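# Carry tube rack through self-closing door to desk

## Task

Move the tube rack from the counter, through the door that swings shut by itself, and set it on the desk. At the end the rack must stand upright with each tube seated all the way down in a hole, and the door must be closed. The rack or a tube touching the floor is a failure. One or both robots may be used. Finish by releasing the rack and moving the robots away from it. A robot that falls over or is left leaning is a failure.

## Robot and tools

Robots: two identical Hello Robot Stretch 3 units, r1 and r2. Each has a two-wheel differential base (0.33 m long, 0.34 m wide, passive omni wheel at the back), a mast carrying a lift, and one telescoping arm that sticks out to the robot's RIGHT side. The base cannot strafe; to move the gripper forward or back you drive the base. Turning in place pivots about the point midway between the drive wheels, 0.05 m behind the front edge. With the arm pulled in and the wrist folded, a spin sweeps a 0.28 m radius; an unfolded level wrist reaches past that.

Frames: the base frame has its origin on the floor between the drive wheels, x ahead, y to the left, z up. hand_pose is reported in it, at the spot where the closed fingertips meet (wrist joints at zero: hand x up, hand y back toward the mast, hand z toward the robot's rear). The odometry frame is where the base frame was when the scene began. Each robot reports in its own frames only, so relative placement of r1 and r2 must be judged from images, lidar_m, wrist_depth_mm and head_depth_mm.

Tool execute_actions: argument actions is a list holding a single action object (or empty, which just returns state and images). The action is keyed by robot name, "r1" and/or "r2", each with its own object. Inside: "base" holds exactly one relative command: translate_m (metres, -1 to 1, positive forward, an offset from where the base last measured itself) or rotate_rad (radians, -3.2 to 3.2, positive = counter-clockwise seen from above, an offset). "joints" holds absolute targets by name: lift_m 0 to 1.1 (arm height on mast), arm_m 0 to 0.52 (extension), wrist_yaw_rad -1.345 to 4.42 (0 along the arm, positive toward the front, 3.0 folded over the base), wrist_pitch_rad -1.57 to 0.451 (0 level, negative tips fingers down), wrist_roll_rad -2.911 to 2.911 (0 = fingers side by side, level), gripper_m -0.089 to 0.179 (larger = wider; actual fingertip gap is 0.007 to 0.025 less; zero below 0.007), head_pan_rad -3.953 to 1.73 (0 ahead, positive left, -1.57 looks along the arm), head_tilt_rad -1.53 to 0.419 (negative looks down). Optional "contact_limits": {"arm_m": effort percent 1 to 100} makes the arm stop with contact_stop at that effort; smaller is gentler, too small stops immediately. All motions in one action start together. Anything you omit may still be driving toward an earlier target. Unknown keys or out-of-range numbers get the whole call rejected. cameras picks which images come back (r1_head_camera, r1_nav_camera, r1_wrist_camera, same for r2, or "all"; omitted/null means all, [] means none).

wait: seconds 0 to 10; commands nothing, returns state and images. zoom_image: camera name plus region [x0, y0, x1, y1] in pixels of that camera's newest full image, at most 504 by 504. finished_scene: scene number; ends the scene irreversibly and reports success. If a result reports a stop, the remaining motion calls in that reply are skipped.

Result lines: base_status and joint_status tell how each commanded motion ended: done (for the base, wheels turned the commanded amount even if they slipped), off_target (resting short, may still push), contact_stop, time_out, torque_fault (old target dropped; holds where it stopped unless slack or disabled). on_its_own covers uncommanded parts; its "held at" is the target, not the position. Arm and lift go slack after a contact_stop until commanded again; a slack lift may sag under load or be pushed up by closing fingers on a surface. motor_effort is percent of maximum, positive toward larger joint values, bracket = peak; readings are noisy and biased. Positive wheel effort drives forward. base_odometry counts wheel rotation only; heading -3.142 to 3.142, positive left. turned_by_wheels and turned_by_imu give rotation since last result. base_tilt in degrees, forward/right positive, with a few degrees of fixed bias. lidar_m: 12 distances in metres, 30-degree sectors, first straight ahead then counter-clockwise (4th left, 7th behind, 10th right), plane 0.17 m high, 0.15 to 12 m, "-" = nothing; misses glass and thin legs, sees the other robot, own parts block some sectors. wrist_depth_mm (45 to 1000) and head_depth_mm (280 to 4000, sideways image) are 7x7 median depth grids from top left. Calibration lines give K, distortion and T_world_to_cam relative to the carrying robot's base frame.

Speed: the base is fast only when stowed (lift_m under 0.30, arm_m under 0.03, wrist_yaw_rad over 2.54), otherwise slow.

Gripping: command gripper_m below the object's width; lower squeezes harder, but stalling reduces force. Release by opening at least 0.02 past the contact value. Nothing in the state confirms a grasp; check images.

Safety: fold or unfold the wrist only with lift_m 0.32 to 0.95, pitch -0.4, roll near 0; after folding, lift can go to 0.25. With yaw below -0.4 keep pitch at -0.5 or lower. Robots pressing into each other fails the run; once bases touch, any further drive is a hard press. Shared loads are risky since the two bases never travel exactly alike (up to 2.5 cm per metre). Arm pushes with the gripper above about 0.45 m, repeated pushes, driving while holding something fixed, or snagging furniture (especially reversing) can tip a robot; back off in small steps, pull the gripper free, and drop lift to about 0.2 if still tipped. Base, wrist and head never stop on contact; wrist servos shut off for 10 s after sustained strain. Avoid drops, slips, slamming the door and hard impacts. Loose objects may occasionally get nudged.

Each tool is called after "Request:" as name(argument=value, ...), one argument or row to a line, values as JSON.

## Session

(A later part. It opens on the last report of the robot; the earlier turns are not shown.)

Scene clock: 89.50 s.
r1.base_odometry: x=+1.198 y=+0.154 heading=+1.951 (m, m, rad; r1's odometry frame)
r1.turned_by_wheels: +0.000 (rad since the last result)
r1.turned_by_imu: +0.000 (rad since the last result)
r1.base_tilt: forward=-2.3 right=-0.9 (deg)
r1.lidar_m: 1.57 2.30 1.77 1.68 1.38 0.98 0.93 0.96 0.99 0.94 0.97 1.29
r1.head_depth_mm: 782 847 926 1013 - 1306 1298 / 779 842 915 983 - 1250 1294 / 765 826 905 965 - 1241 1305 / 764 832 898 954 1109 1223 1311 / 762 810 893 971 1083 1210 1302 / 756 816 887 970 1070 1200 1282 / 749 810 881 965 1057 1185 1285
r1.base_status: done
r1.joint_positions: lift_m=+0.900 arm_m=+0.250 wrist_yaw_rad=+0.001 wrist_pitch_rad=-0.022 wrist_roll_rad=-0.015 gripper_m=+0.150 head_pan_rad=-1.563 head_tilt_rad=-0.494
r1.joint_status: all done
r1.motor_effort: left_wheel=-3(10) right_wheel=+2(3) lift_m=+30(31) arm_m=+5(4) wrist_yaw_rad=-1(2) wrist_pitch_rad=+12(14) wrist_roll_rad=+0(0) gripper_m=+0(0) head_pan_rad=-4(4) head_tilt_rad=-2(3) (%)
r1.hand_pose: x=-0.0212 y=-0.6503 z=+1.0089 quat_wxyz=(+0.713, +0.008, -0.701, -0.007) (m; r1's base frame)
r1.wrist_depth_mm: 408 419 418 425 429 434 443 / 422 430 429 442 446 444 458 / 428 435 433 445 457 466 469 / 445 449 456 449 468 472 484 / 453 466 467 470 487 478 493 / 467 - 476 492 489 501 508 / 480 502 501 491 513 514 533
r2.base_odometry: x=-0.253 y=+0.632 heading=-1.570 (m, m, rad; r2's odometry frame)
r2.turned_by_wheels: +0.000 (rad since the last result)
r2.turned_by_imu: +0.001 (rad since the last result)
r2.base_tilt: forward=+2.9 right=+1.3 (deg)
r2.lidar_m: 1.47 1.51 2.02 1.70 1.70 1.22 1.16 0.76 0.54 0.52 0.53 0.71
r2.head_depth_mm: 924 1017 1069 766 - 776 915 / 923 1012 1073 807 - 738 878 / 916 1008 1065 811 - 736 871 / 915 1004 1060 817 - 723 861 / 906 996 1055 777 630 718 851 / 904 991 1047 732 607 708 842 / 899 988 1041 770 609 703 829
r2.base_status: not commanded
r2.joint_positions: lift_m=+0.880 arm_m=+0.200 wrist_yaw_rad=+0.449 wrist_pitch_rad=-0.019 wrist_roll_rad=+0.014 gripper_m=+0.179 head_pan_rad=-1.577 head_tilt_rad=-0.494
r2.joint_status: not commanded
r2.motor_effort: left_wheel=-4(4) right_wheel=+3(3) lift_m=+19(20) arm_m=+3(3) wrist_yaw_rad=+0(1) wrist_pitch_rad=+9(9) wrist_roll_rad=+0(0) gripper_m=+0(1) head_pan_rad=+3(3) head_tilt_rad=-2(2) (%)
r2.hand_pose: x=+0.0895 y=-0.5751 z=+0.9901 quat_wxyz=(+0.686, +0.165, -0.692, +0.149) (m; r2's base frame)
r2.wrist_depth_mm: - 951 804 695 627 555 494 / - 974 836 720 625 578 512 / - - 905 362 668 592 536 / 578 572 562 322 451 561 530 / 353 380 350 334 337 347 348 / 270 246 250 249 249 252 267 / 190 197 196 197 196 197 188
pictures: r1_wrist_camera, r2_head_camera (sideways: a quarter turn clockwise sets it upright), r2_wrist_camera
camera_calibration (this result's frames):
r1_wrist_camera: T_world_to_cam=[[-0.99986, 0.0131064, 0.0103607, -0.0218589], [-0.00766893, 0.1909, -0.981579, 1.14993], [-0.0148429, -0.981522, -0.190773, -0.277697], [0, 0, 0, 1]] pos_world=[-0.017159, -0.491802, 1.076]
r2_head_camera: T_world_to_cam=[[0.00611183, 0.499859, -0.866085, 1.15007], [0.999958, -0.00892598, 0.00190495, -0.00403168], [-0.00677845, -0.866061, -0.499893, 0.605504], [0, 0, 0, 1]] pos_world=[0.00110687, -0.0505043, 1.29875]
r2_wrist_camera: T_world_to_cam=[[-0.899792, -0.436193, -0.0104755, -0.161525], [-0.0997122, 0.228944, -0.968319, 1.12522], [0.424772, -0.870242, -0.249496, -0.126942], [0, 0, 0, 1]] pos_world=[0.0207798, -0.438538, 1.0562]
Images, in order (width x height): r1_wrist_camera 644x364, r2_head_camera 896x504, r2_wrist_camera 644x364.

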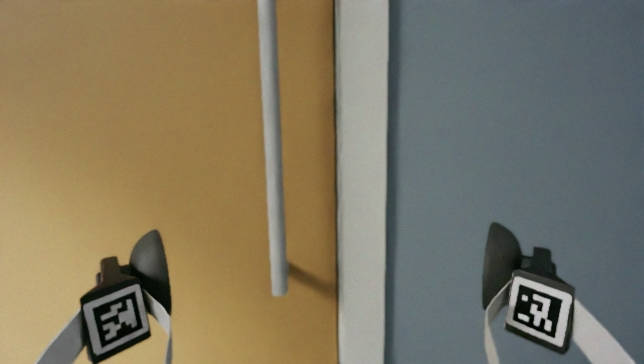

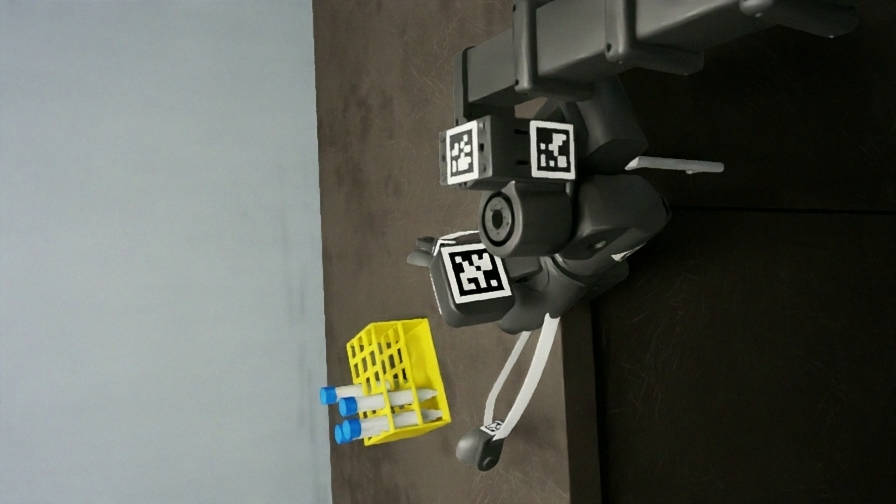

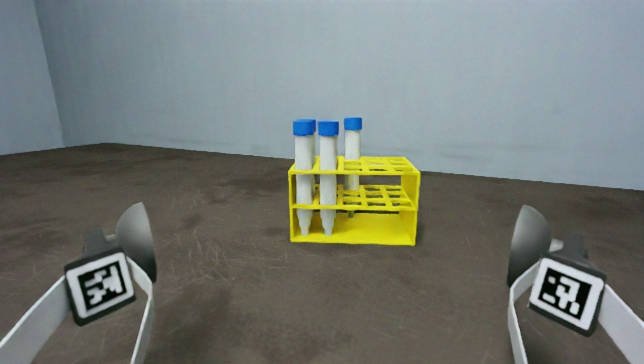

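Request:
execute_actions(
  actions=[
    {"r1":{"base":{"translate_m":0.06},"joints":{"arm_m":0.5}},"r2":{"base":{"translate_m":0.02},"joints":{"arm_m":0.29,"lift_m":0.85}}},
  ],
  cameras=["r1_wrist_camera","r2_wrist_camera"],
)

Request:
execute_actions(
  actions=[
    {"r1":{"joints":{"gripper_m":-0.03}},"r2":{"base":{"translate_m":0.043},"joints":{"arm_m":0.38}}},
  ],
  cameras=["r1_wrist_camera","r2_wrist_camera"],
)

Request:
execute_actions(
  actions=[
    {"r1":{"base":{"translate_m":0.04},"joints":{"arm_m":0.25}}},
  ],
  cameras=["r1_wrist_camera","r1_nav_camera","r2_head_camera"],
)

Scene clock: 105.00 s.
r1.base_odometry: x=+1.176 y=+0.209 heading=+1.951 (m, m, rad; r1's odometry frame)
r1.turned_by_wheels: +0.000 (rad since the last result)
r1.turned_by_imu: +0.002 (rad since the last result)
r1.base_tilt: forward=-2.4 right=-0.9 (deg)
r1.lidar_m: 1.52 2.23 1.77 1.68 1.47 1.05 0.99 1.02 0.99 0.94 0.97 1.29
r1.head_depth_mm: 783 845 918 1009 - - 1286 / 776 838 910 977 1132 1246 1301 / 760 822 887 1024 1090 1231 1302 / 765 820 889 1013 1095 1219 1303 / 758 822 894 978 1080 1209 1289 / 751 814 883 967 1073 1197 1273 / 748 808 877 960 1060 1187 1276
r1.base_status: done
r1.joint_positions: lift_m=+0.900 arm_m=+0.500 wrist_yaw_rad=+0.001 wrist_pitch_rad=-0.021 wrist_roll_rad=-0.015 gripper_m=+0.150 head_pan_rad=-1.563 head_tilt_rad=-0.494
r1.joint_status: all done
r1.motor_effort: left_wheel=-4(6) right_wheel=+2(6) lift_m=+30(30) arm_m=+5(5) wrist_yaw_rad=-1(1) wrist_pitch_rad=+12(12) wrist_roll_rad=+0(0) gripper_m=+0(1) head_pan_rad=-4(5) head_tilt_rad=-3(3) (%)
r1.hand_pose: x=-0.0212 y=-0.9003 z=+1.0090 quat_wxyz=(+0.713, +0.008, -0.701, -0.007) (m; r1's base frame)
r1.wrist_depth_mm: 185 187 191 133 194 185 197 / 190 191 195 137 200 190 204 / 196 196 200 141 203 195 208 / 200 202 207 145 211 199 216 / 205 207 210 148 217 206 221 / 210 - 215 154 224 214 229 / 218 222 223 159 231 218 235
r2.base_odometry: x=-0.253 y=+0.612 heading=-1.570 (m, m, rad; r2's odometry frame)
r2.turned_by_wheels: +0.000 (rad since the last result)
r2.turned_by_imu: +0.001 (rad since the last result)
r2.base_tilt: forward=+2.9 right=+1.2 (deg)
r2.lidar_m: 1.44 1.49 2.00 1.64 1.73 1.24 1.18 0.75 0.54 0.52 0.53 0.71
r2.head_depth_mm: 923 1019 1073 732 610 - 926 / 920 1010 1070 809 645 739 879 / 917 1007 1066 833 653 725 871 / 914 1001 1060 856 647 721 859 / 905 996 1052 777 630 714 850 / 904 989 1046 738 607 708 841 / 897 984 1046 751 609 701 831
r2.base_status: done
r2.joint_positions: lift_m=+0.850 arm_m=+0.290 wrist_yaw_rad=+0.449 wrist_pitch_rad=-0.019 wrist_roll_rad=+0.014 gripper_m=+0.179 head_pan_rad=-1.577 head_tilt_rad=-0.494
r2.joint_status: all done
r2.motor_effort: left_wheel=-4(7) right_wheel=+3(9) lift_m=+20(19) arm_m=+2(4) wrist_yaw_rad=+1(1) wrist_pitch_rad=+9(9) wrist_roll_rad=+0(0) gripper_m=-1(0) head_pan_rad=+2(2) head_tilt_rad=-2(2) (%)
r2.hand_pose: x=+0.0895 y=-0.6651 z=+0.9601 quat_wxyz=(+0.686, +0.165, -0.692, +0.149) (m; r2's base frame)
r2.wrist_depth_mm: 970 815 696 596 533 474 431 / - 847 722 603 556 501 450 / - 896 758 263 572 516 456 / 450 448 360 255 357 441 445 / 276 296 257 249 254 274 273 / 213 194 197 197 197 197 210 / 150 156 155 155 155 156 149
pictures: r1_wrist_camera, r2_wrist_camera
camera_calibration (this result's frames):
r1_wrist_camera: T_world_to_cam=[[-0.999859, 0.0131965, 0.0103569, -0.0185203], [-0.00765209, 0.19063, -0.981632, 1.19754], [-0.0149285, -0.981573, -0.190502, -0.523391], [0, 0, 0, 1]] pos_world=[-0.0171675, -0.741788, 1.07602]
r2_wrist_camera: T_world_to_cam=[[-0.899746, -0.436288, -0.0104753, -0.201137], [-0.0997301, 0.22892, -0.968323, 1.11676], [0.424866, -0.8702, -0.249481, -0.212742], [0, 0, 0, 1]] pos_world=[0.0207895, -0.528532, 1.02621]
Images, in order (width x height): r1_wrist_camera 644x364, r2_wrist_camera 644x364.

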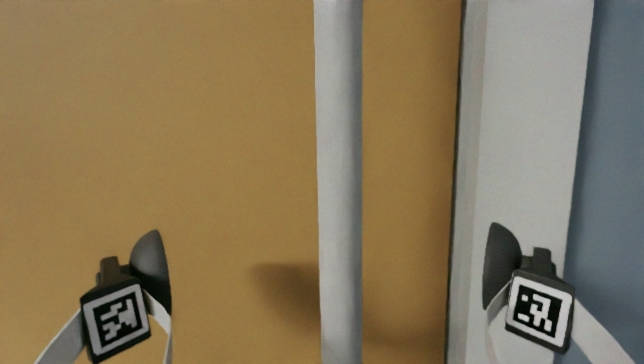

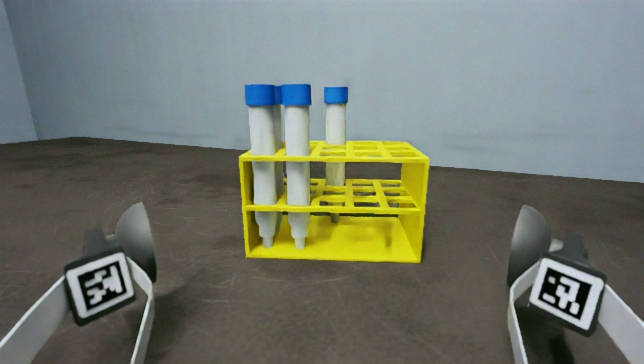

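Scene clock: 107.30 s.
r1.base_odometry: x=+1.176 y=+0.209 heading=+1.950 (m, m, rad; r1's odometry frame)
r1.turned_by_wheels: +0.000 (rad since the last result)
r1.turned_by_imu: +0.000 (rad since the last result)
r1.base_tilt: forward=-2.5 right=-0.9 (deg)
r1.lidar_m: 1.52 2.23 1.77 1.69 1.47 1.04 0.99 1.02 0.99 0.94 0.97 1.29
r1.head_depth_mm: 779 847 923 1010 - - 1294 / 773 837 910 979 1130 1249 1300 / 761 828 882 1016 1090 1226 1309 / 762 816 889 1011 1090 1220 1304 / 756 818 888 973 1079 1207 1294 / 754 810 883 968 1067 1195 1277 / 747 806 877 959 1058 1182 1282
r1.base_status: not commanded
r1.joint_positions: lift_m=+0.900 arm_m=+0.500 wrist_yaw_rad=-0.013 wrist_pitch_rad=-0.020 wrist_roll_rad=-0.015 gripper_m=-0.029 head_pan_rad=-1.563 head_tilt_rad=-0.494
r1.joint_status: all done
r1.motor_effort: left_wheel=-9(10) right_wheel=+8(7) lift_m=+31(31) arm_m=+2(5) wrist_yaw_rad=+11(11) wrist_pitch_rad=+12(12) wrist_roll_rad=+0(0) gripper_m=-20(96) head_pan_rad=-4(5) head_tilt_rad=-3(2) (%)
r1.hand_pose: x=-0.0247 y=-0.9005 z=+1.0092 quat_wxyz=(+0.713, +0.003, -0.702, -0.012) (m; r1's base frame)
r1.wrist_depth_mm: 181 185 187 130 194 185 200 / 187 188 192 134 198 191 207 / 192 193 197 137 204 195 212 / 196 200 202 142 210 201 219 / 203 205 208 143 215 208 226 / 207 210 215 146 220 212 232 / 212 218 220 221 231 219 240
r2.base_odometry: x=-0.253 y=+0.569 heading=-1.571 (m, m, rad; r2's odometry frame)
r2.turned_by_wheels: +0.000 (rad since the last result)
r2.turned_by_imu: +0.000 (rad since the last result)
r2.base_tilt: forward=+2.9 right=+1.2 (deg)
r2.lidar_m: 1.40 1.45 1.94 1.65 1.79 1.28 1.23 0.76 0.54 0.52 0.53 0.71
r2.head_depth_mm: 923 1018 1074 731 - - 911 / 919 1008 1071 - 633 735 875 / 914 1004 1070 - 624 727 869 / 912 999 1062 - 625 718 854 / 907 995 1048 712 627 712 847 / 903 987 1047 716 608 705 837 / 896 987 1043 752 609 699 828
r2.base_status: done
r2.joint_positions: lift_m=+0.850 arm_m=+0.380 wrist_yaw_rad=+0.449 wrist_pitch_rad=-0.019 wrist_roll_rad=+0.014 gripper_m=+0.179 head_pan_rad=-1.577 head_tilt_rad=-0.494
r2.joint_status: all done
r2.motor_effort: left_wheel=-4(7) right_wheel=+3(8) lift_m=+19(20) arm_m=+3(0) wrist_yaw_rad=+0(0) wrist_pitch_rad=+9(9) wrist_roll_rad=+0(0) gripper_m=-1(1) head_pan_rad=+2(2) head_tilt_rad=-2(2) (%)
r2.hand_pose: x=+0.0896 y=-0.7551 z=+0.9601 quat_wxyz=(+0.686, +0.165, -0.692, +0.149) (m; r2's base frame)
r2.wrist_depth_mm: 824 697 575 521 448 407 367 / 861 744 114 514 464 417 379 / 968 751 116 171 488 434 384 / 445 443 120 167 186 429 394 / 276 254 128 176 170 119 273 / 211 178 130 144 144 124 210 / 149 156 145 151 151 143 149
pictures: r1_wrist_camera, r2_wrist_camera
camera_calibration (this result's frames):
r1_wrist_camera: T_world_to_cam=[[-0.999587, 0.0267925, 0.0103465, -0.00973276], [-0.0050742, 0.189833, -0.981803, 1.1973], [-0.0282691, -0.981451, -0.189618, -0.524772], [0, 0, 0, 1]] pos_world=[-0.0184882, -0.742065, 1.07611]
r2_wrist_camera: T_world_to_cam=[[-0.899693, -0.436397, -0.0104754, -0.24046], [-0.0997577, 0.228909, -0.968323, 1.13736], [0.424971, -0.870149, -0.249481, -0.291033], [0, 0, 0, 1]] pos_world=[0.0208008, -0.61853, 1.02621]
Images, in order (width x height): r1_wrist_camera 644x364, r2_wrist_camera 644x364.

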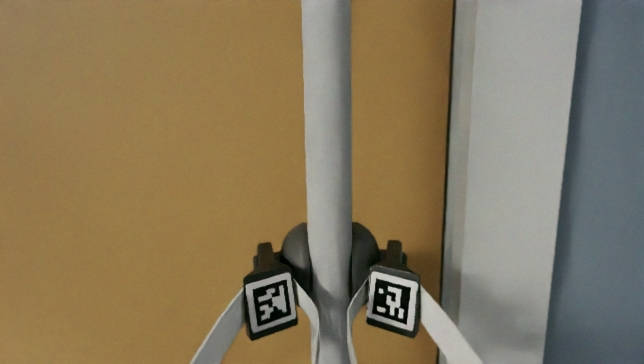

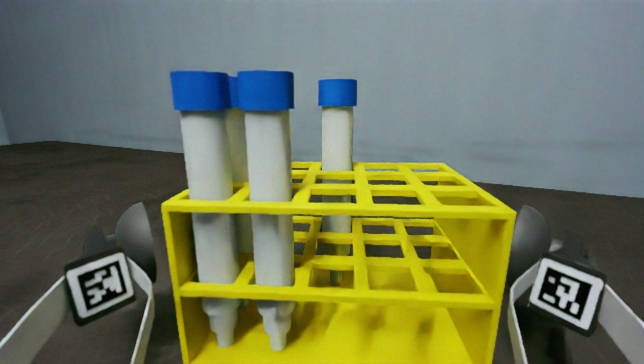

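Scene clock: 110.37 s.
r1.base_odometry: x=+1.161 y=+0.247 heading=+1.951 (m, m, rad; r1's odometry frame)
r1.turned_by_wheels: +0.001 (rad since the last result)
r1.turned_by_imu: -0.024 (rad since the last result)
r1.base_tilt: forward=-2.3 right=-1.1 (deg)
r1.lidar_m: 1.48 2.18 1.79 1.68 1.58 1.10 1.04 1.06 1.00 0.69 0.78 1.26
r1.head_depth_mm: 786 852 926 1017 - - 1292 / 774 840 916 990 - 1259 1297 / 547 589 651 692 - 1185 1236 / 553 584 645 695 813 895 1013 / 566 615 671 736 823 924 1060 / 578 628 689 760 851 960 1110 / 593 645 707 783 880 999 1161
r1.base_status: done
r1.joint_positions: lift_m=+0.900 arm_m=+0.251 wrist_yaw_rad=+0.031 wrist_pitch_rad=-0.023 wrist_roll_rad=-0.015 gripper_m=-0.029 head_pan_rad=-1.563 head_tilt_rad=-0.494
r1.joint_status: all done
r1.on_its_own: wrist_yaw_rad is at rest, and its effort (-27) is outside its rest range (-12 to +12)
r1.motor_effort: left_wheel=+10(60) right_wheel=-9(26) lift_m=+30(30) arm_m=-6(9) wrist_yaw_rad=-27(60) wrist_pitch_rad=+13(13) wrist_roll_rad=+0(0) gripper_m=-23(25) head_pan_rad=-4(5) head_tilt_rad=-3(3) (%)
r1.hand_pose: x=-0.0136 y=-0.6511 z=+1.0086 quat_wxyz=(+0.713, +0.019, -0.701, +0.003) (m; r1's base frame)
r1.wrist_depth_mm: 243 225 210 189 181 431 438 / 251 233 215 140 186 441 446 / 257 240 221 143 191 456 464 / 268 248 227 145 195 467 471 / 279 259 237 148 200 480 488 / 289 266 249 150 204 494 495 / 303 277 251 224 215 509 517
r2.base_odometry: x=-0.253 y=+0.569 heading=-1.571 (m, m, rad; r2's odometry frame)
r2.turned_by_wheels: +0.000 (rad since the last result)
r2.turned_by_imu: +0.000 (rad since the last result)
r2.base_tilt: forward=+2.7 right=+1.2 (deg)
r2.lidar_m: 1.41 1.45 1.94 1.60 1.66 1.28 1.22 0.75 0.54 0.51 0.53 0.71
r2.head_depth_mm: 923 1017 1071 732 - - 915 / 922 1010 1070 - 633 735 880 / 916 1004 1071 - 625 727 867 / 911 1001 1060 - 626 720 856 / 907 994 1051 710 627 711 847 / 905 988 1046 715 607 706 837 / 898 984 1044 751 608 699 827
r2.base_status: not commanded
r2.joint_positions: lift_m=+0.850 arm_m=+0.380 wrist_yaw_rad=+0.449 wrist_pitch_rad=-0.019 wrist_roll_rad=+0.014 gripper_m=+0.179 head_pan_rad=-1.577 head_tilt_rad=-0.494
r2.joint_status: not commanded
r2.motor_effort: left_wheel=-4(4) right_wheel=+2(2) lift_m=+20(20) arm_m=+3(3) wrist_yaw_rad=+1(1) wrist_pitch_rad=+9(9) wrist_roll_rad=+0(0) gripper_m=+0(0) head_pan_rad=+1(3) head_tilt_rad=-2(2) (%)
r2.hand_pose: x=+0.0896 y=-0.7551 z=+0.9601 quat_wxyz=(+0.686, +0.165, -0.692, +0.149) (m; r2's base frame)
r2.wrist_depth_mm: 824 666 585 509 448 409 368 / 875 750 113 509 471 415 374 / 920 734 115 170 488 435 393 / 448 449 119 167 186 423 394 / 276 255 128 176 170 119 270 / 211 179 130 144 143 125 208 / 150 155 144 151 150 143 149
pictures: r1_nav_camera (sideways: a quarter turn counterclockwise sets it upright), r1_wrist_camera, r2_head_camera (sideways: a quarter turn clockwise sets it upright)
camera_calibration (this result's frames):
r1_nav_camera: T_world_to_cam=[[0.00554931, -0.470121, 0.882585, -1.11096], [-0.99954, -0.0289124, -0.00911592, 0.0704077], [0.0298032, -0.882128, -0.470065, 0.566358], [0, 0, 0, 1]] pos_world=[0.0596611, -0.0206489, 1.24738]
r1_wrist_camera: T_world_to_cam=[[-0.999808, -0.0166424, 0.0103696, -0.0336214], [-0.0133701, 0.191756, -0.981352, 1.15009], [0.0143436, -0.981302, -0.191942, -0.276689], [0, 0, 0, 1]] pos_world=[-0.0142694, -0.492612, 1.07588]
r2_head_camera: T_world_to_cam=[[0.00611177, 0.499859, -0.866085, 1.15007], [0.999958, -0.00892586, 0.00190495, -0.00403168], [-0.00677835, -0.866061, -0.499893, 0.605504], [0, 0, 0, 1]] pos_world=[0.00110687, -0.0505043, 1.29875]
Images, in order (width x height): r1_nav_camera 672x504, r1_wrist_camera 644x364, r2_head_camera 896x504.

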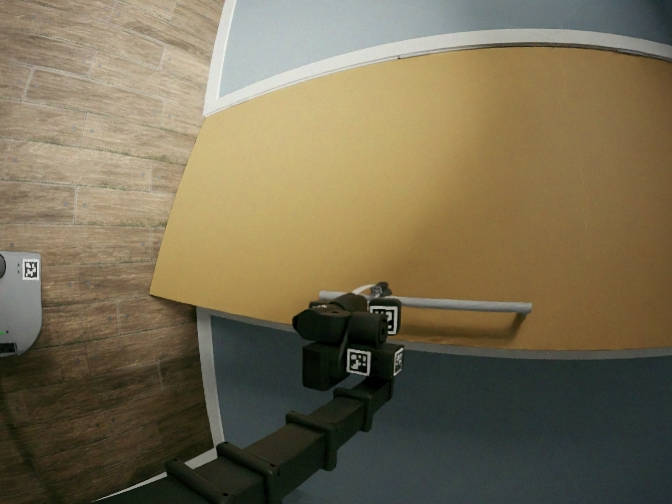

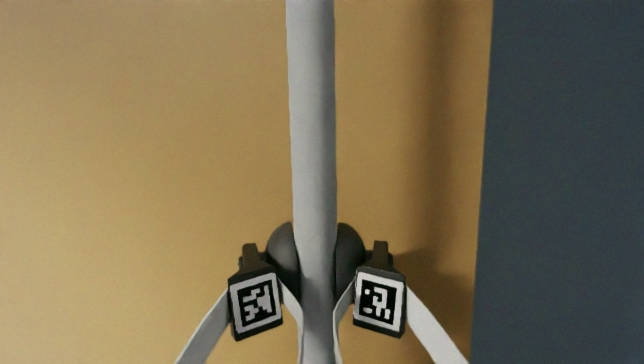

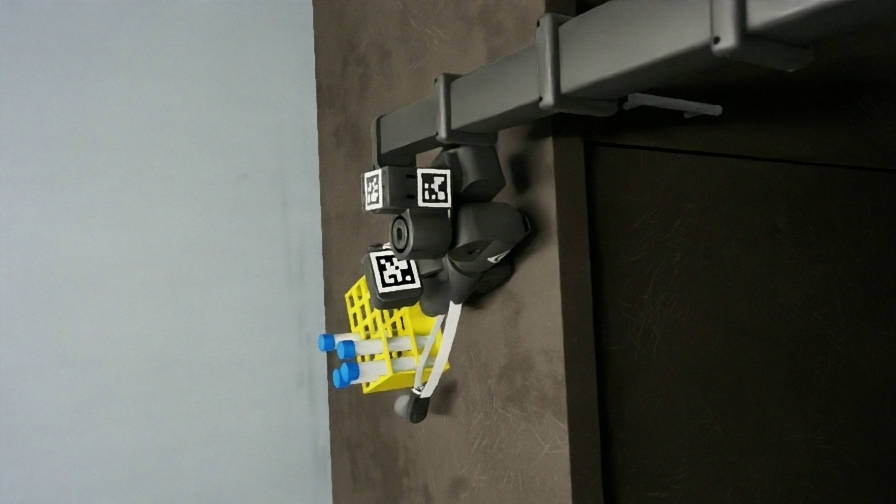

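Request:
execute_actions(
  actions=[
    {"r1":{"base":{"translate_m":0.08},"joints":{"arm_m":0.12}},"r2":{"base":{"translate_m":0.012},"joints":{"arm_m":0.405}}},
  ],
  cameras=[],
)

Request:
execute_actions(
  actions=[
    {"r1":{"base":{"translate_m":0.1},"joints":{"arm_m":0}},"r2":{"joints":{"gripper_m":0.05}}},
  ],
  cameras=[],
)

Request:
execute_actions(
  actions=[
    {"r1":{"base":{"translate_m":0.15},"joints":{"wrist_yaw_rad":-0.5}},"r2":{"joints":{"lift_m":0.92}}},
  ],
  cameras=["r1_wrist_camera","r2_wrist_camera"],
)

Request:
execute_actions(
  actions=[
    {"r1":{"base":{"translate_m":0.2},"joints":{"wrist_yaw_rad":-1.0,"head_tilt_rad":-1,"head_pan_rad":-2}},"r2":{"base":{"translate_m":0.75},"joints":{"arm_m":0.05,"wrist_yaw_rad":1.57,"head_pan_rad":0}}},
  ],
  cameras=["r1_wrist_camera","r1_nav_camera","r2_wrist_camera"],
)

Scene clock: 128.00 s.
r1.base_odometry: x=+1.132 y=+0.321 heading=+1.951 (m, m, rad; r1's odometry frame)
r1.turned_by_wheels: +0.000 (rad since the last result)
r1.turned_by_imu: +0.001 (rad since the last result)
r1.base_tilt: forward=-2.4 right=-1.0 (deg)
r1.lidar_m: 1.40 1.53 1.79 1.69 1.70 1.18 1.12 1.14 0.98 0.94 0.96 1.25
r1.head_depth_mm: 780 846 929 1025 1098 - 1218 / 770 830 906 1002 1068 - 1222 / 766 824 895 985 1070 - 1234 / 760 820 893 978 - 1230 1276 / 754 811 880 964 1071 1195 1292 / 745 802 872 956 1055 1178 1270 / 737 794 864 942 1043 1157 1263
r1.base_status: done
r1.joint_positions: lift_m=+0.900 arm_m=+0.120 wrist_yaw_rad=+0.047 wrist_pitch_rad=-0.021 wrist_roll_rad=-0.015 gripper_m=-0.029 head_pan_rad=-1.563 head_tilt_rad=-0.495
r1.joint_status: all done
r1.on_its_own: wrist_yaw_rad is held at +0.048, not at your +0.000, by its stall guard, which is not easing now
r1.motor_effort: left_wheel=+0(28) right_wheel=+0(21) lift_m=+30(30) arm_m=-3(8) wrist_yaw_rad=+0(80) wrist_pitch_rad=+12(13) wrist_roll_rad=+0(0) gripper_m=-13(23) head_pan_rad=-4(5) head_tilt_rad=-2(3) (%)
r1.hand_pose: x=-0.0094 y=-0.5207 z=+1.0090 quat_wxyz=(+0.713, +0.024, -0.701, +0.009) (m; r1's base frame)
r1.wrist_depth_mm: 523 533 532 539 544 538 547 / 538 542 551 547 553 560 572 / 564 552 564 563 564 571 564 / 563 578 575 581 579 589 604 / 578 591 592 603 585 615 614 / 598 602 609 - 616 611 640 / 623 613 631 639 630 639 660
r2.base_odometry: x=-0.253 y=+0.557 heading=-1.571 (m, m, rad; r2's odometry frame)
r2.turned_by_wheels: +0.000 (rad since the last result)
r2.turned_by_imu: +0.001 (rad since the last result)
r2.base_tilt: forward=+2.9 right=+1.4 (deg)
r2.lidar_m: 1.39 1.43 1.92 1.53 1.81 1.29 1.24 0.76 0.54 0.51 0.53 0.71
r2.head_depth_mm: 921 1014 1065 732 - - 911 / 922 1010 1074 - 640 734 875 / 915 1005 1077 648 623 727 865 / 911 996 1065 - 625 719 854 / 906 993 1051 712 628 711 846 / 903 989 1046 717 607 706 835 / 896 985 1039 753 610 698 828
r2.base_status: done
r2.joint_positions: lift_m=+0.850 arm_m=+0.405 wrist_yaw_rad=+0.449 wrist_pitch_rad=-0.019 wrist_roll_rad=+0.014 gripper_m=+0.179 head_pan_rad=-1.577 head_tilt_rad=-0.494
r2.joint_status: all done
r2.motor_effort: left_wheel=-4(6) right_wheel=+2(9) lift_m=+20(20) arm_m=+3(2) wrist_yaw_rad=+0(0) wrist_pitch_rad=+9(9) wrist_roll_rad=+0(0) gripper_m=-1(0) head_pan_rad=+2(3) head_tilt_rad=-2(2) (%)
r2.hand_pose: x=+0.0896 y=-0.7800 z=+0.9601 quat_wxyz=(+0.686, +0.165, -0.692, +0.149) (m; r2's base frame)
r2.wrist_depth_mm: 813 648 552 486 427 380 347 / 832 690 103 486 444 397 359 / 856 713 106 493 463 407 366 / 445 443 110 154 169 407 372 / 278 116 115 156 154 108 275 / 211 120 120 137 143 116 208 / 149 148 133 151 144 141 148
pictures: none
No camera images: the call's "cameras" was empty. Leave "cameras" out to get every camera's image.

Scene clock: 130.40 s.
r1.base_odometry: x=+1.094 y=+0.414 heading=+1.951 (m, m, rad; r1's odometry frame)
r1.turned_by_wheels: +0.000 (rad since the last result)
r1.turned_by_imu: +0.001 (rad since the last result)
r1.base_tilt: forward=-2.5 right=-1.0 (deg)
r1.lidar_m: 1.30 1.31 1.80 1.70 1.73 1.29 1.21 1.24 0.98 0.93 0.95 1.24
r1.head_depth_mm: 773 832 913 1006 1124 1270 - / 769 820 902 988 1103 1239 1333 / 763 822 898 984 1087 - - / 754 816 887 974 1053 1173 - / 747 807 876 959 1061 1186 1277 / 739 798 867 949 1047 1168 1282 / 733 787 859 938 1035 1146 1257
r1.base_status: done
r1.joint_positions: lift_m=+0.900 arm_m=+0.003 wrist_yaw_rad=+0.047 wrist_pitch_rad=-0.021 wrist_roll_rad=-0.015 gripper_m=-0.029 head_pan_rad=-1.563 head_tilt_rad=-0.495
r1.joint_status: all done
joint sent to its limit — the command would take r1.arm_m past its lower limit, so that joint was sent only as far as its limit.
r1.on_its_own: wrist_yaw_rad is held at +0.048, not at your +0.000, by its stall guard, which is not easing now
r1.motor_effort: left_wheel=+0(6) right_wheel=+0(2) lift_m=+30(30) arm_m=-3(3) wrist_yaw_rad=+0(0) wrist_pitch_rad=+12(12) wrist_roll_rad=+0(0) gripper_m=-13(13) head_pan_rad=-5(4) head_tilt_rad=-2(2) (%)
r1.hand_pose: x=-0.0094 y=-0.4034 z=+1.0090 quat_wxyz=(+0.713, +0.024, -0.701, +0.009) (m; r1's base frame)
r1.wrist_depth_mm: 625 629 629 646 632 647 655 / 649 648 665 650 651 660 670 / 649 656 666 683 679 682 692 / 679 669 677 681 686 697 704 / 702 693 701 707 726 710 723 / 703 713 741 - 734 732 742 / 725 730 752 742 762 745 769
r2.base_odometry: x=-0.253 y=+0.557 heading=-1.571 (m, m, rad; r2's odometry frame)
r2.turned_by_wheels: +0.000 (rad since the last result)
r2.turned_by_imu: +0.000 (rad since the last result)
r2.base_tilt: forward=+2.7 right=+1.2 (deg)
r2.lidar_m: 1.39 1.44 1.92 1.43 1.81 1.29 1.24 0.75 0.54 0.51 0.53 0.71
r2.head_depth_mm: 922 1016 1073 732 - - 912 / 918 1011 1074 - 642 734 878 / 916 1006 1078 650 625 729 863 / 913 1000 1065 - 627 719 857 / 906 991 1050 713 628 711 845 / 903 988 1045 747 606 704 835 / 897 983 1042 750 609 698 825
r2.base_status: not commanded
r2.joint_positions: lift_m=+0.850 arm_m=+0.405 wrist_yaw_rad=+0.449 wrist_pitch_rad=-0.019 wrist_roll_rad=+0.014 gripper_m=+0.055 head_pan_rad=-1.577 head_tilt_rad=-0.494
r2.joint_status: gripper_m off_target (ended at +0.055, target +0.050)
r2.motor_effort: left_wheel=-4(4) right_wheel=+2(3) lift_m=+20(20) arm_m=+3(3) wrist_yaw_rad=+0(0) wrist_pitch_rad=+9(9) wrist_roll_rad=+0(0) gripper_m=-36(99) head_pan_rad=+2(4) head_tilt_rad=-2(2) (%)
r2.hand_pose: x=+0.0896 y=-0.7801 z=+0.9601 quat_wxyz=(+0.686, +0.165, -0.692, +0.149) (m; r2's base frame)
r2.wrist_depth_mm: 795 649 560 489 428 388 351 / 841 685 121 488 441 398 364 / 890 707 123 497 456 409 370 / 445 446 127 146 167 412 382 / 276 277 135 179 177 139 272 / 197 - 136 172 173 136 196 / - 155 146 151 150 147 155
pictures: none
No camera images: the call's "cameras" was empty. Leave "cameras" out to get every camera's image.

Scene clock: 133.30 s.
r1.base_odometry: x=+1.039 y=+0.553 heading=+1.951 (m, m, rad; r1's odometry frame)
r1.turned_by_wheels: +0.000 (rad since the last result)
r1.turned_by_imu: +0.001 (rad since the last result)
r1.base_tilt: forward=-2.4 right=-1.0 (deg)
r1.lidar_m: 1.80 1.16 1.81 1.71 1.74 1.44 1.37 1.40 0.98 0.92 0.94 1.23
r1.head_depth_mm: 769 834 906 998 1090 1248 - / 760 823 895 989 1094 1184 - / 752 814 889 973 1081 1196 1302 / 744 806 877 962 1069 1195 1280 / 738 798 870 949 1055 1173 1275 / 731 788 858 937 1037 1156 1264 / 726 783 847 926 1024 1134 1251
r1.base_status: done
r1.joint_positions: lift_m=+0.900 arm_m=+0.003 wrist_yaw_rad=-0.498 wrist_pitch_rad=-0.021 wrist_roll_rad=-0.015 gripper_m=-0.029 head_pan_rad=-1.563 head_tilt_rad=-0.495
r1.joint_status: all done
r1.motor_effort: left_wheel=-1(7) right_wheel=+0(3) lift_m=+30(30) arm_m=-3(3) wrist_yaw_rad=-2(4) wrist_pitch_rad=+12(12) wrist_roll_rad=+0(0) gripper_m=-12(13) head_pan_rad=-4(5) head_tilt_rad=-2(2) (%)
r1.hand_pose: x=-0.1435 y=-0.3726 z=+1.0090 quat_wxyz=(+0.689, -0.165, -0.682, -0.183) (m; r1's base frame)
r1.wrist_depth_mm: 530 595 661 751 914 - - / 530 595 671 764 941 - - / 546 622 683 790 982 - - / 561 606 715 804 - - - / 564 625 706 830 - - - / 561 645 739 - - - - / 584 665 731 874 - - -
r2.base_odometry: x=-0.253 y=+0.557 heading=-1.571 (m, m, rad; r2's odometry frame)
r2.turned_by_wheels: +0.000 (rad since the last result)
r2.turned_by_imu: +0.000 (rad since the last result)
r2.base_tilt: forward=+2.9 right=+1.4 (deg)
r2.lidar_m: 1.39 1.44 1.92 1.30 1.29 1.29 1.24 0.76 0.54 0.51 0.53 0.71
r2.head_depth_mm: 923 1015 1072 - - 761 889 / 920 1012 1077 704 622 733 876 / 918 1003 1061 705 624 725 867 / 909 1001 1071 680 626 721 855 / 903 995 1031 743 627 712 843 / 903 987 1041 746 607 705 836 / 896 985 1042 753 608 698 826
r2.base_status: not commanded
r2.joint_positions: lift_m=+0.920 arm_m=+0.405 wrist_yaw_rad=+0.449 wrist_pitch_rad=-0.027 wrist_roll_rad=+0.014 gripper_m=+0.069 head_pan_rad=-1.577 head_tilt_rad=-0.494
r2.joint_status: all done
r2.on_its_own: gripper_m is held at +0.067, not at your +0.050, by its stall guard, which is still easing
r2.motor_effort: left_wheel=-4(3) right_wheel=+3(2) lift_m=+40(41) arm_m=+3(3) wrist_yaw_rad=+0(0) wrist_pitch_rad=+12(12) wrist_roll_rad=+0(1) gripper_m=-30(36) head_pan_rad=+3(2) head_tilt_rad=-2(2) (%)
r2.hand_pose: x=+0.0895 y=-0.7799 z=+1.0273 quat_wxyz=(+0.687, +0.168, -0.692, +0.147) (m; r2's base frame)
r2.wrist_depth_mm: 800 649 560 481 427 382 345 / 835 680 123 490 448 395 362 / 900 755 124 495 464 409 369 / 697 713 128 149 170 419 384 / 431 432 134 180 179 140 393 / 316 - 139 174 174 136 312 / 259 246 144 151 150 237 242
pictures: r1_wrist_camera, r2_wrist_camera
camera_calibration (this result's frames):
r1_wrist_camera: T_world_to_cam=[[-0.871865, 0.489637, 0.0103141, 0.0482103], [0.0845682, 0.171262, -0.981589, 1.10195], [-0.482389, -0.854941, -0.190725, -0.0269567], [0, 0, 0, 1]] pos_world=[-0.0641603, -0.235373, 1.07602]
r2_wrist_camera: T_world_to_cam=[[-0.899723, -0.436335, -0.0104939, -0.250593], [-0.102894, 0.235411, -0.966434, 1.21151], [0.424159, -0.868443, -0.256701, -0.286987], [0, 0, 0, 1]] pos_world=[0.0209205, -0.643777, 1.09455]
Images, in order (width x height): r1_wrist_camera 644x364, r2_wrist_camera 644x364.

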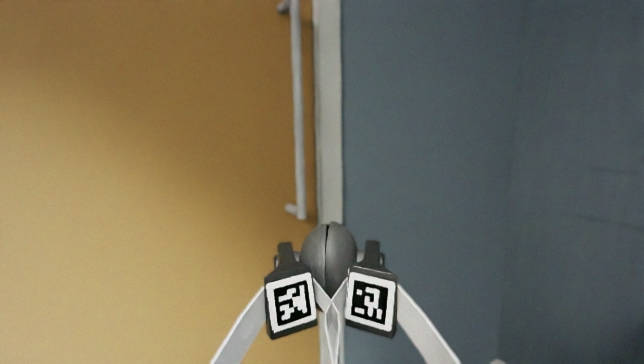

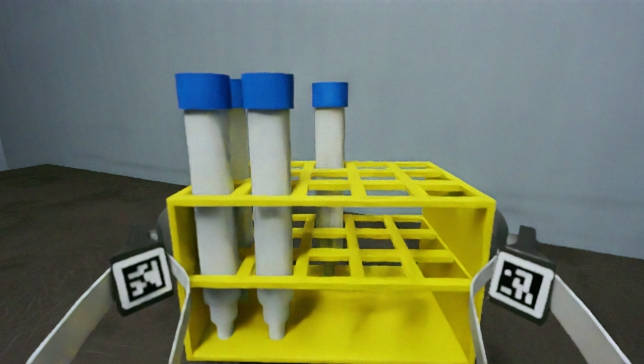

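Scene clock: 141.97 s.
r1.base_odometry: x=+0.965 y=+0.739 heading=+1.951 (m, m, rad; r1's odometry frame)
r1.turned_by_wheels: +0.000 (rad since the last result)
r1.turned_by_imu: +0.003 (rad since the last result)
r1.base_tilt: forward=-2.4 right=-0.9 (deg)
r1.lidar_m: 1.60 1.64 1.38 1.72 1.75 1.65 1.56 1.38 0.96 0.91 0.91 1.21
r1.head_depth_mm: 1120 1381 1740 1649 - - 1066 / 1046 1264 1617 - - 1190 1107 / 965 1167 1359 - 1322 1188 - / 920 1080 1256 - - - - / 865 1009 1181 - - - 1073 / 815 944 1126 1326 - 1212 1081 / 773 886 1041 1256 1358 1205 1076
r1.base_status: done
r1.joint_positions: lift_m=+0.900 arm_m=+0.003 wrist_yaw_rad=-0.940 wrist_pitch_rad=-0.030 wrist_roll_rad=-0.039 gripper_m=-0.029 head_pan_rad=-1.993 head_tilt_rad=-0.987
r1.joint_status: wrist_yaw_rad off_target (ended at -0.940, target -1.000); the others done
r1.on_its_own: wrist_yaw_rad is held at -0.948, not at your -1.000, by its stall guard, which is not easing now
r1.motor_effort: left_wheel=+0(6) right_wheel=+0(3) lift_m=+30(30) arm_m=-3(3) wrist_yaw_rad=-8(33) wrist_pitch_rad=+17(21) wrist_roll_rad=+16(32) gripper_m=-13(13) head_pan_rad=-5(39) head_tilt_rad=-6(35) (%)
r1.hand_pose: x=-0.2276 y=-0.2986 z=+1.0068 quat_wxyz=(+0.638, -0.304, -0.623, -0.336) (m; r1's base frame)
r1.wrist_depth_mm: 578 680 870 - - - - / 585 702 890 - - - - / 584 731 909 - - - - / 607 729 925 - - - - / 605 734 945 - - - - / 610 767 970 - - - - / 612 758 937 - - - -
r2.base_odometry: x=-0.253 y=-0.193 heading=-1.571 (m, m, rad; r2's odometry frame)
r2.turned_by_wheels: +0.000 (rad since the last result)
r2.turned_by_imu: +0.001 (rad since the last result)
r2.base_tilt: forward=+2.7 right=+1.3 (deg)
r2.lidar_m: 0.64 0.66 0.89 2.26 1.48 1.51 1.98 0.72 0.51 0.49 0.50 0.67
r2.head_depth_mm: 512 563 624 703 798 907 1130 / 509 559 620 696 797 924 1101 / 507 556 616 691 787 915 1089 / 504 553 614 688 782 904 1080 / 502 550 608 682 775 895 1067 / 499 547 604 676 769 887 1050 / 496 543 601 671 762 880 1041
r2.base_status: done
r2.joint_positions: lift_m=+0.920 arm_m=+0.050 wrist_yaw_rad=+1.569 wrist_pitch_rad=-0.027 wrist_roll_rad=+0.014 gripper_m=+0.096 head_pan_rad=-0.007 head_tilt_rad=-0.494
r2.joint_status: all done
r2.on_its_own: gripper_m is held at +0.095, not at your +0.050, by its stall guard, which is not easing now
r2.motor_effort: left_wheel=-4(5) right_wheel=+3(9) lift_m=+39(40) arm_m=-3(3) wrist_yaw_rad=+0(2) wrist_pitch_rad=+12(12) wrist_roll_rad=-1(0) gripper_m=-22(30) head_pan_rad=+2(32) head_tilt_rad=-2(2) (%)
r2.hand_pose: x=+0.2341 y=-0.1957 z=+1.0273 quat_wxyz=(+0.504, +0.510, -0.497, +0.489) (m; r2's base frame)
r2.wrist_depth_mm: 519 521 516 517 508 524 524 / 537 543 120 522 548 545 548 / 562 563 123 556 574 559 560 / 582 591 127 149 171 602 586 / 616 624 135 179 179 139 623 / 650 - 139 174 174 136 646 / 684 691 144 151 150 671 696
pictures: r1_nav_camera (sideways: a quarter turn counterclockwise sets it upright), r1_wrist_camera, r2_wrist_camera
camera_calibration (this result's frames):
r1_nav_camera: T_world_to_cam=[[-0.339063, -0.759655, 0.554941, -0.681831], [-0.917874, 0.39646, -0.0181007, 0.0815978], [-0.206262, -0.515503, -0.831692, 1.03817], [0, 0, 0, 1]] pos_world=[0.0578472, -0.0151264, 1.24329]
r1_wrist_camera: T_world_to_cam=[[-0.578992, 0.814599, 0.0345944, 0.077906], [0.142261, 0.142711, -0.979487, 1.09678], [-0.802826, -0.562194, -0.198514, 0.0176249], [0, 0, 0, 1]] pos_world=[-0.0967726, -0.210077, 1.07509]
r2_wrist_camera: T_world_to_cam=[[0.0010742, -0.999944, -0.010496, -0.186769], [-0.256726, 0.00986847, -0.966434, 1.08076], [0.966484, 0.00373274, -0.256701, 0.202665], [0, 0, 0, 1]] pos_world=[0.0817874, -0.19818, 1.09455]
Images, in order (width x height): r1_nav_camera 672x504, r1_wrist_camera 644x364, r2_wrist_camera 644x364.

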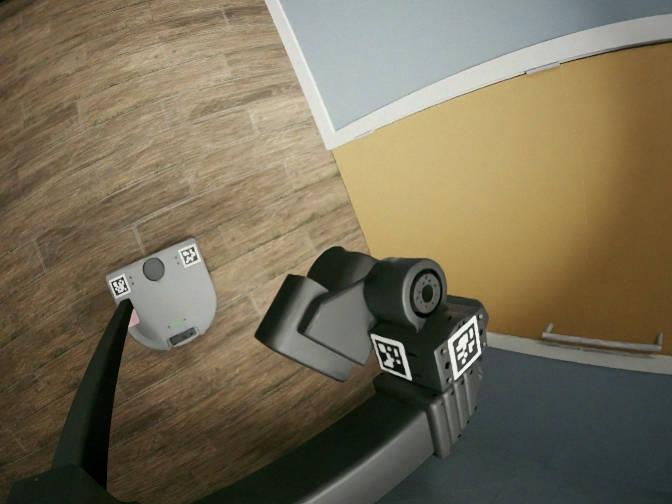

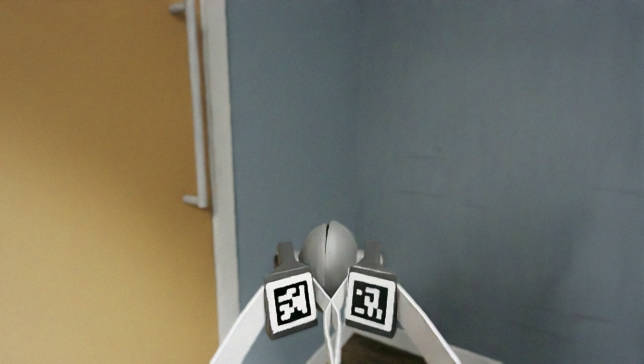

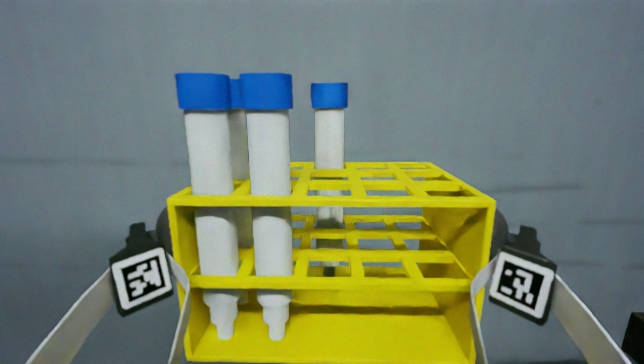

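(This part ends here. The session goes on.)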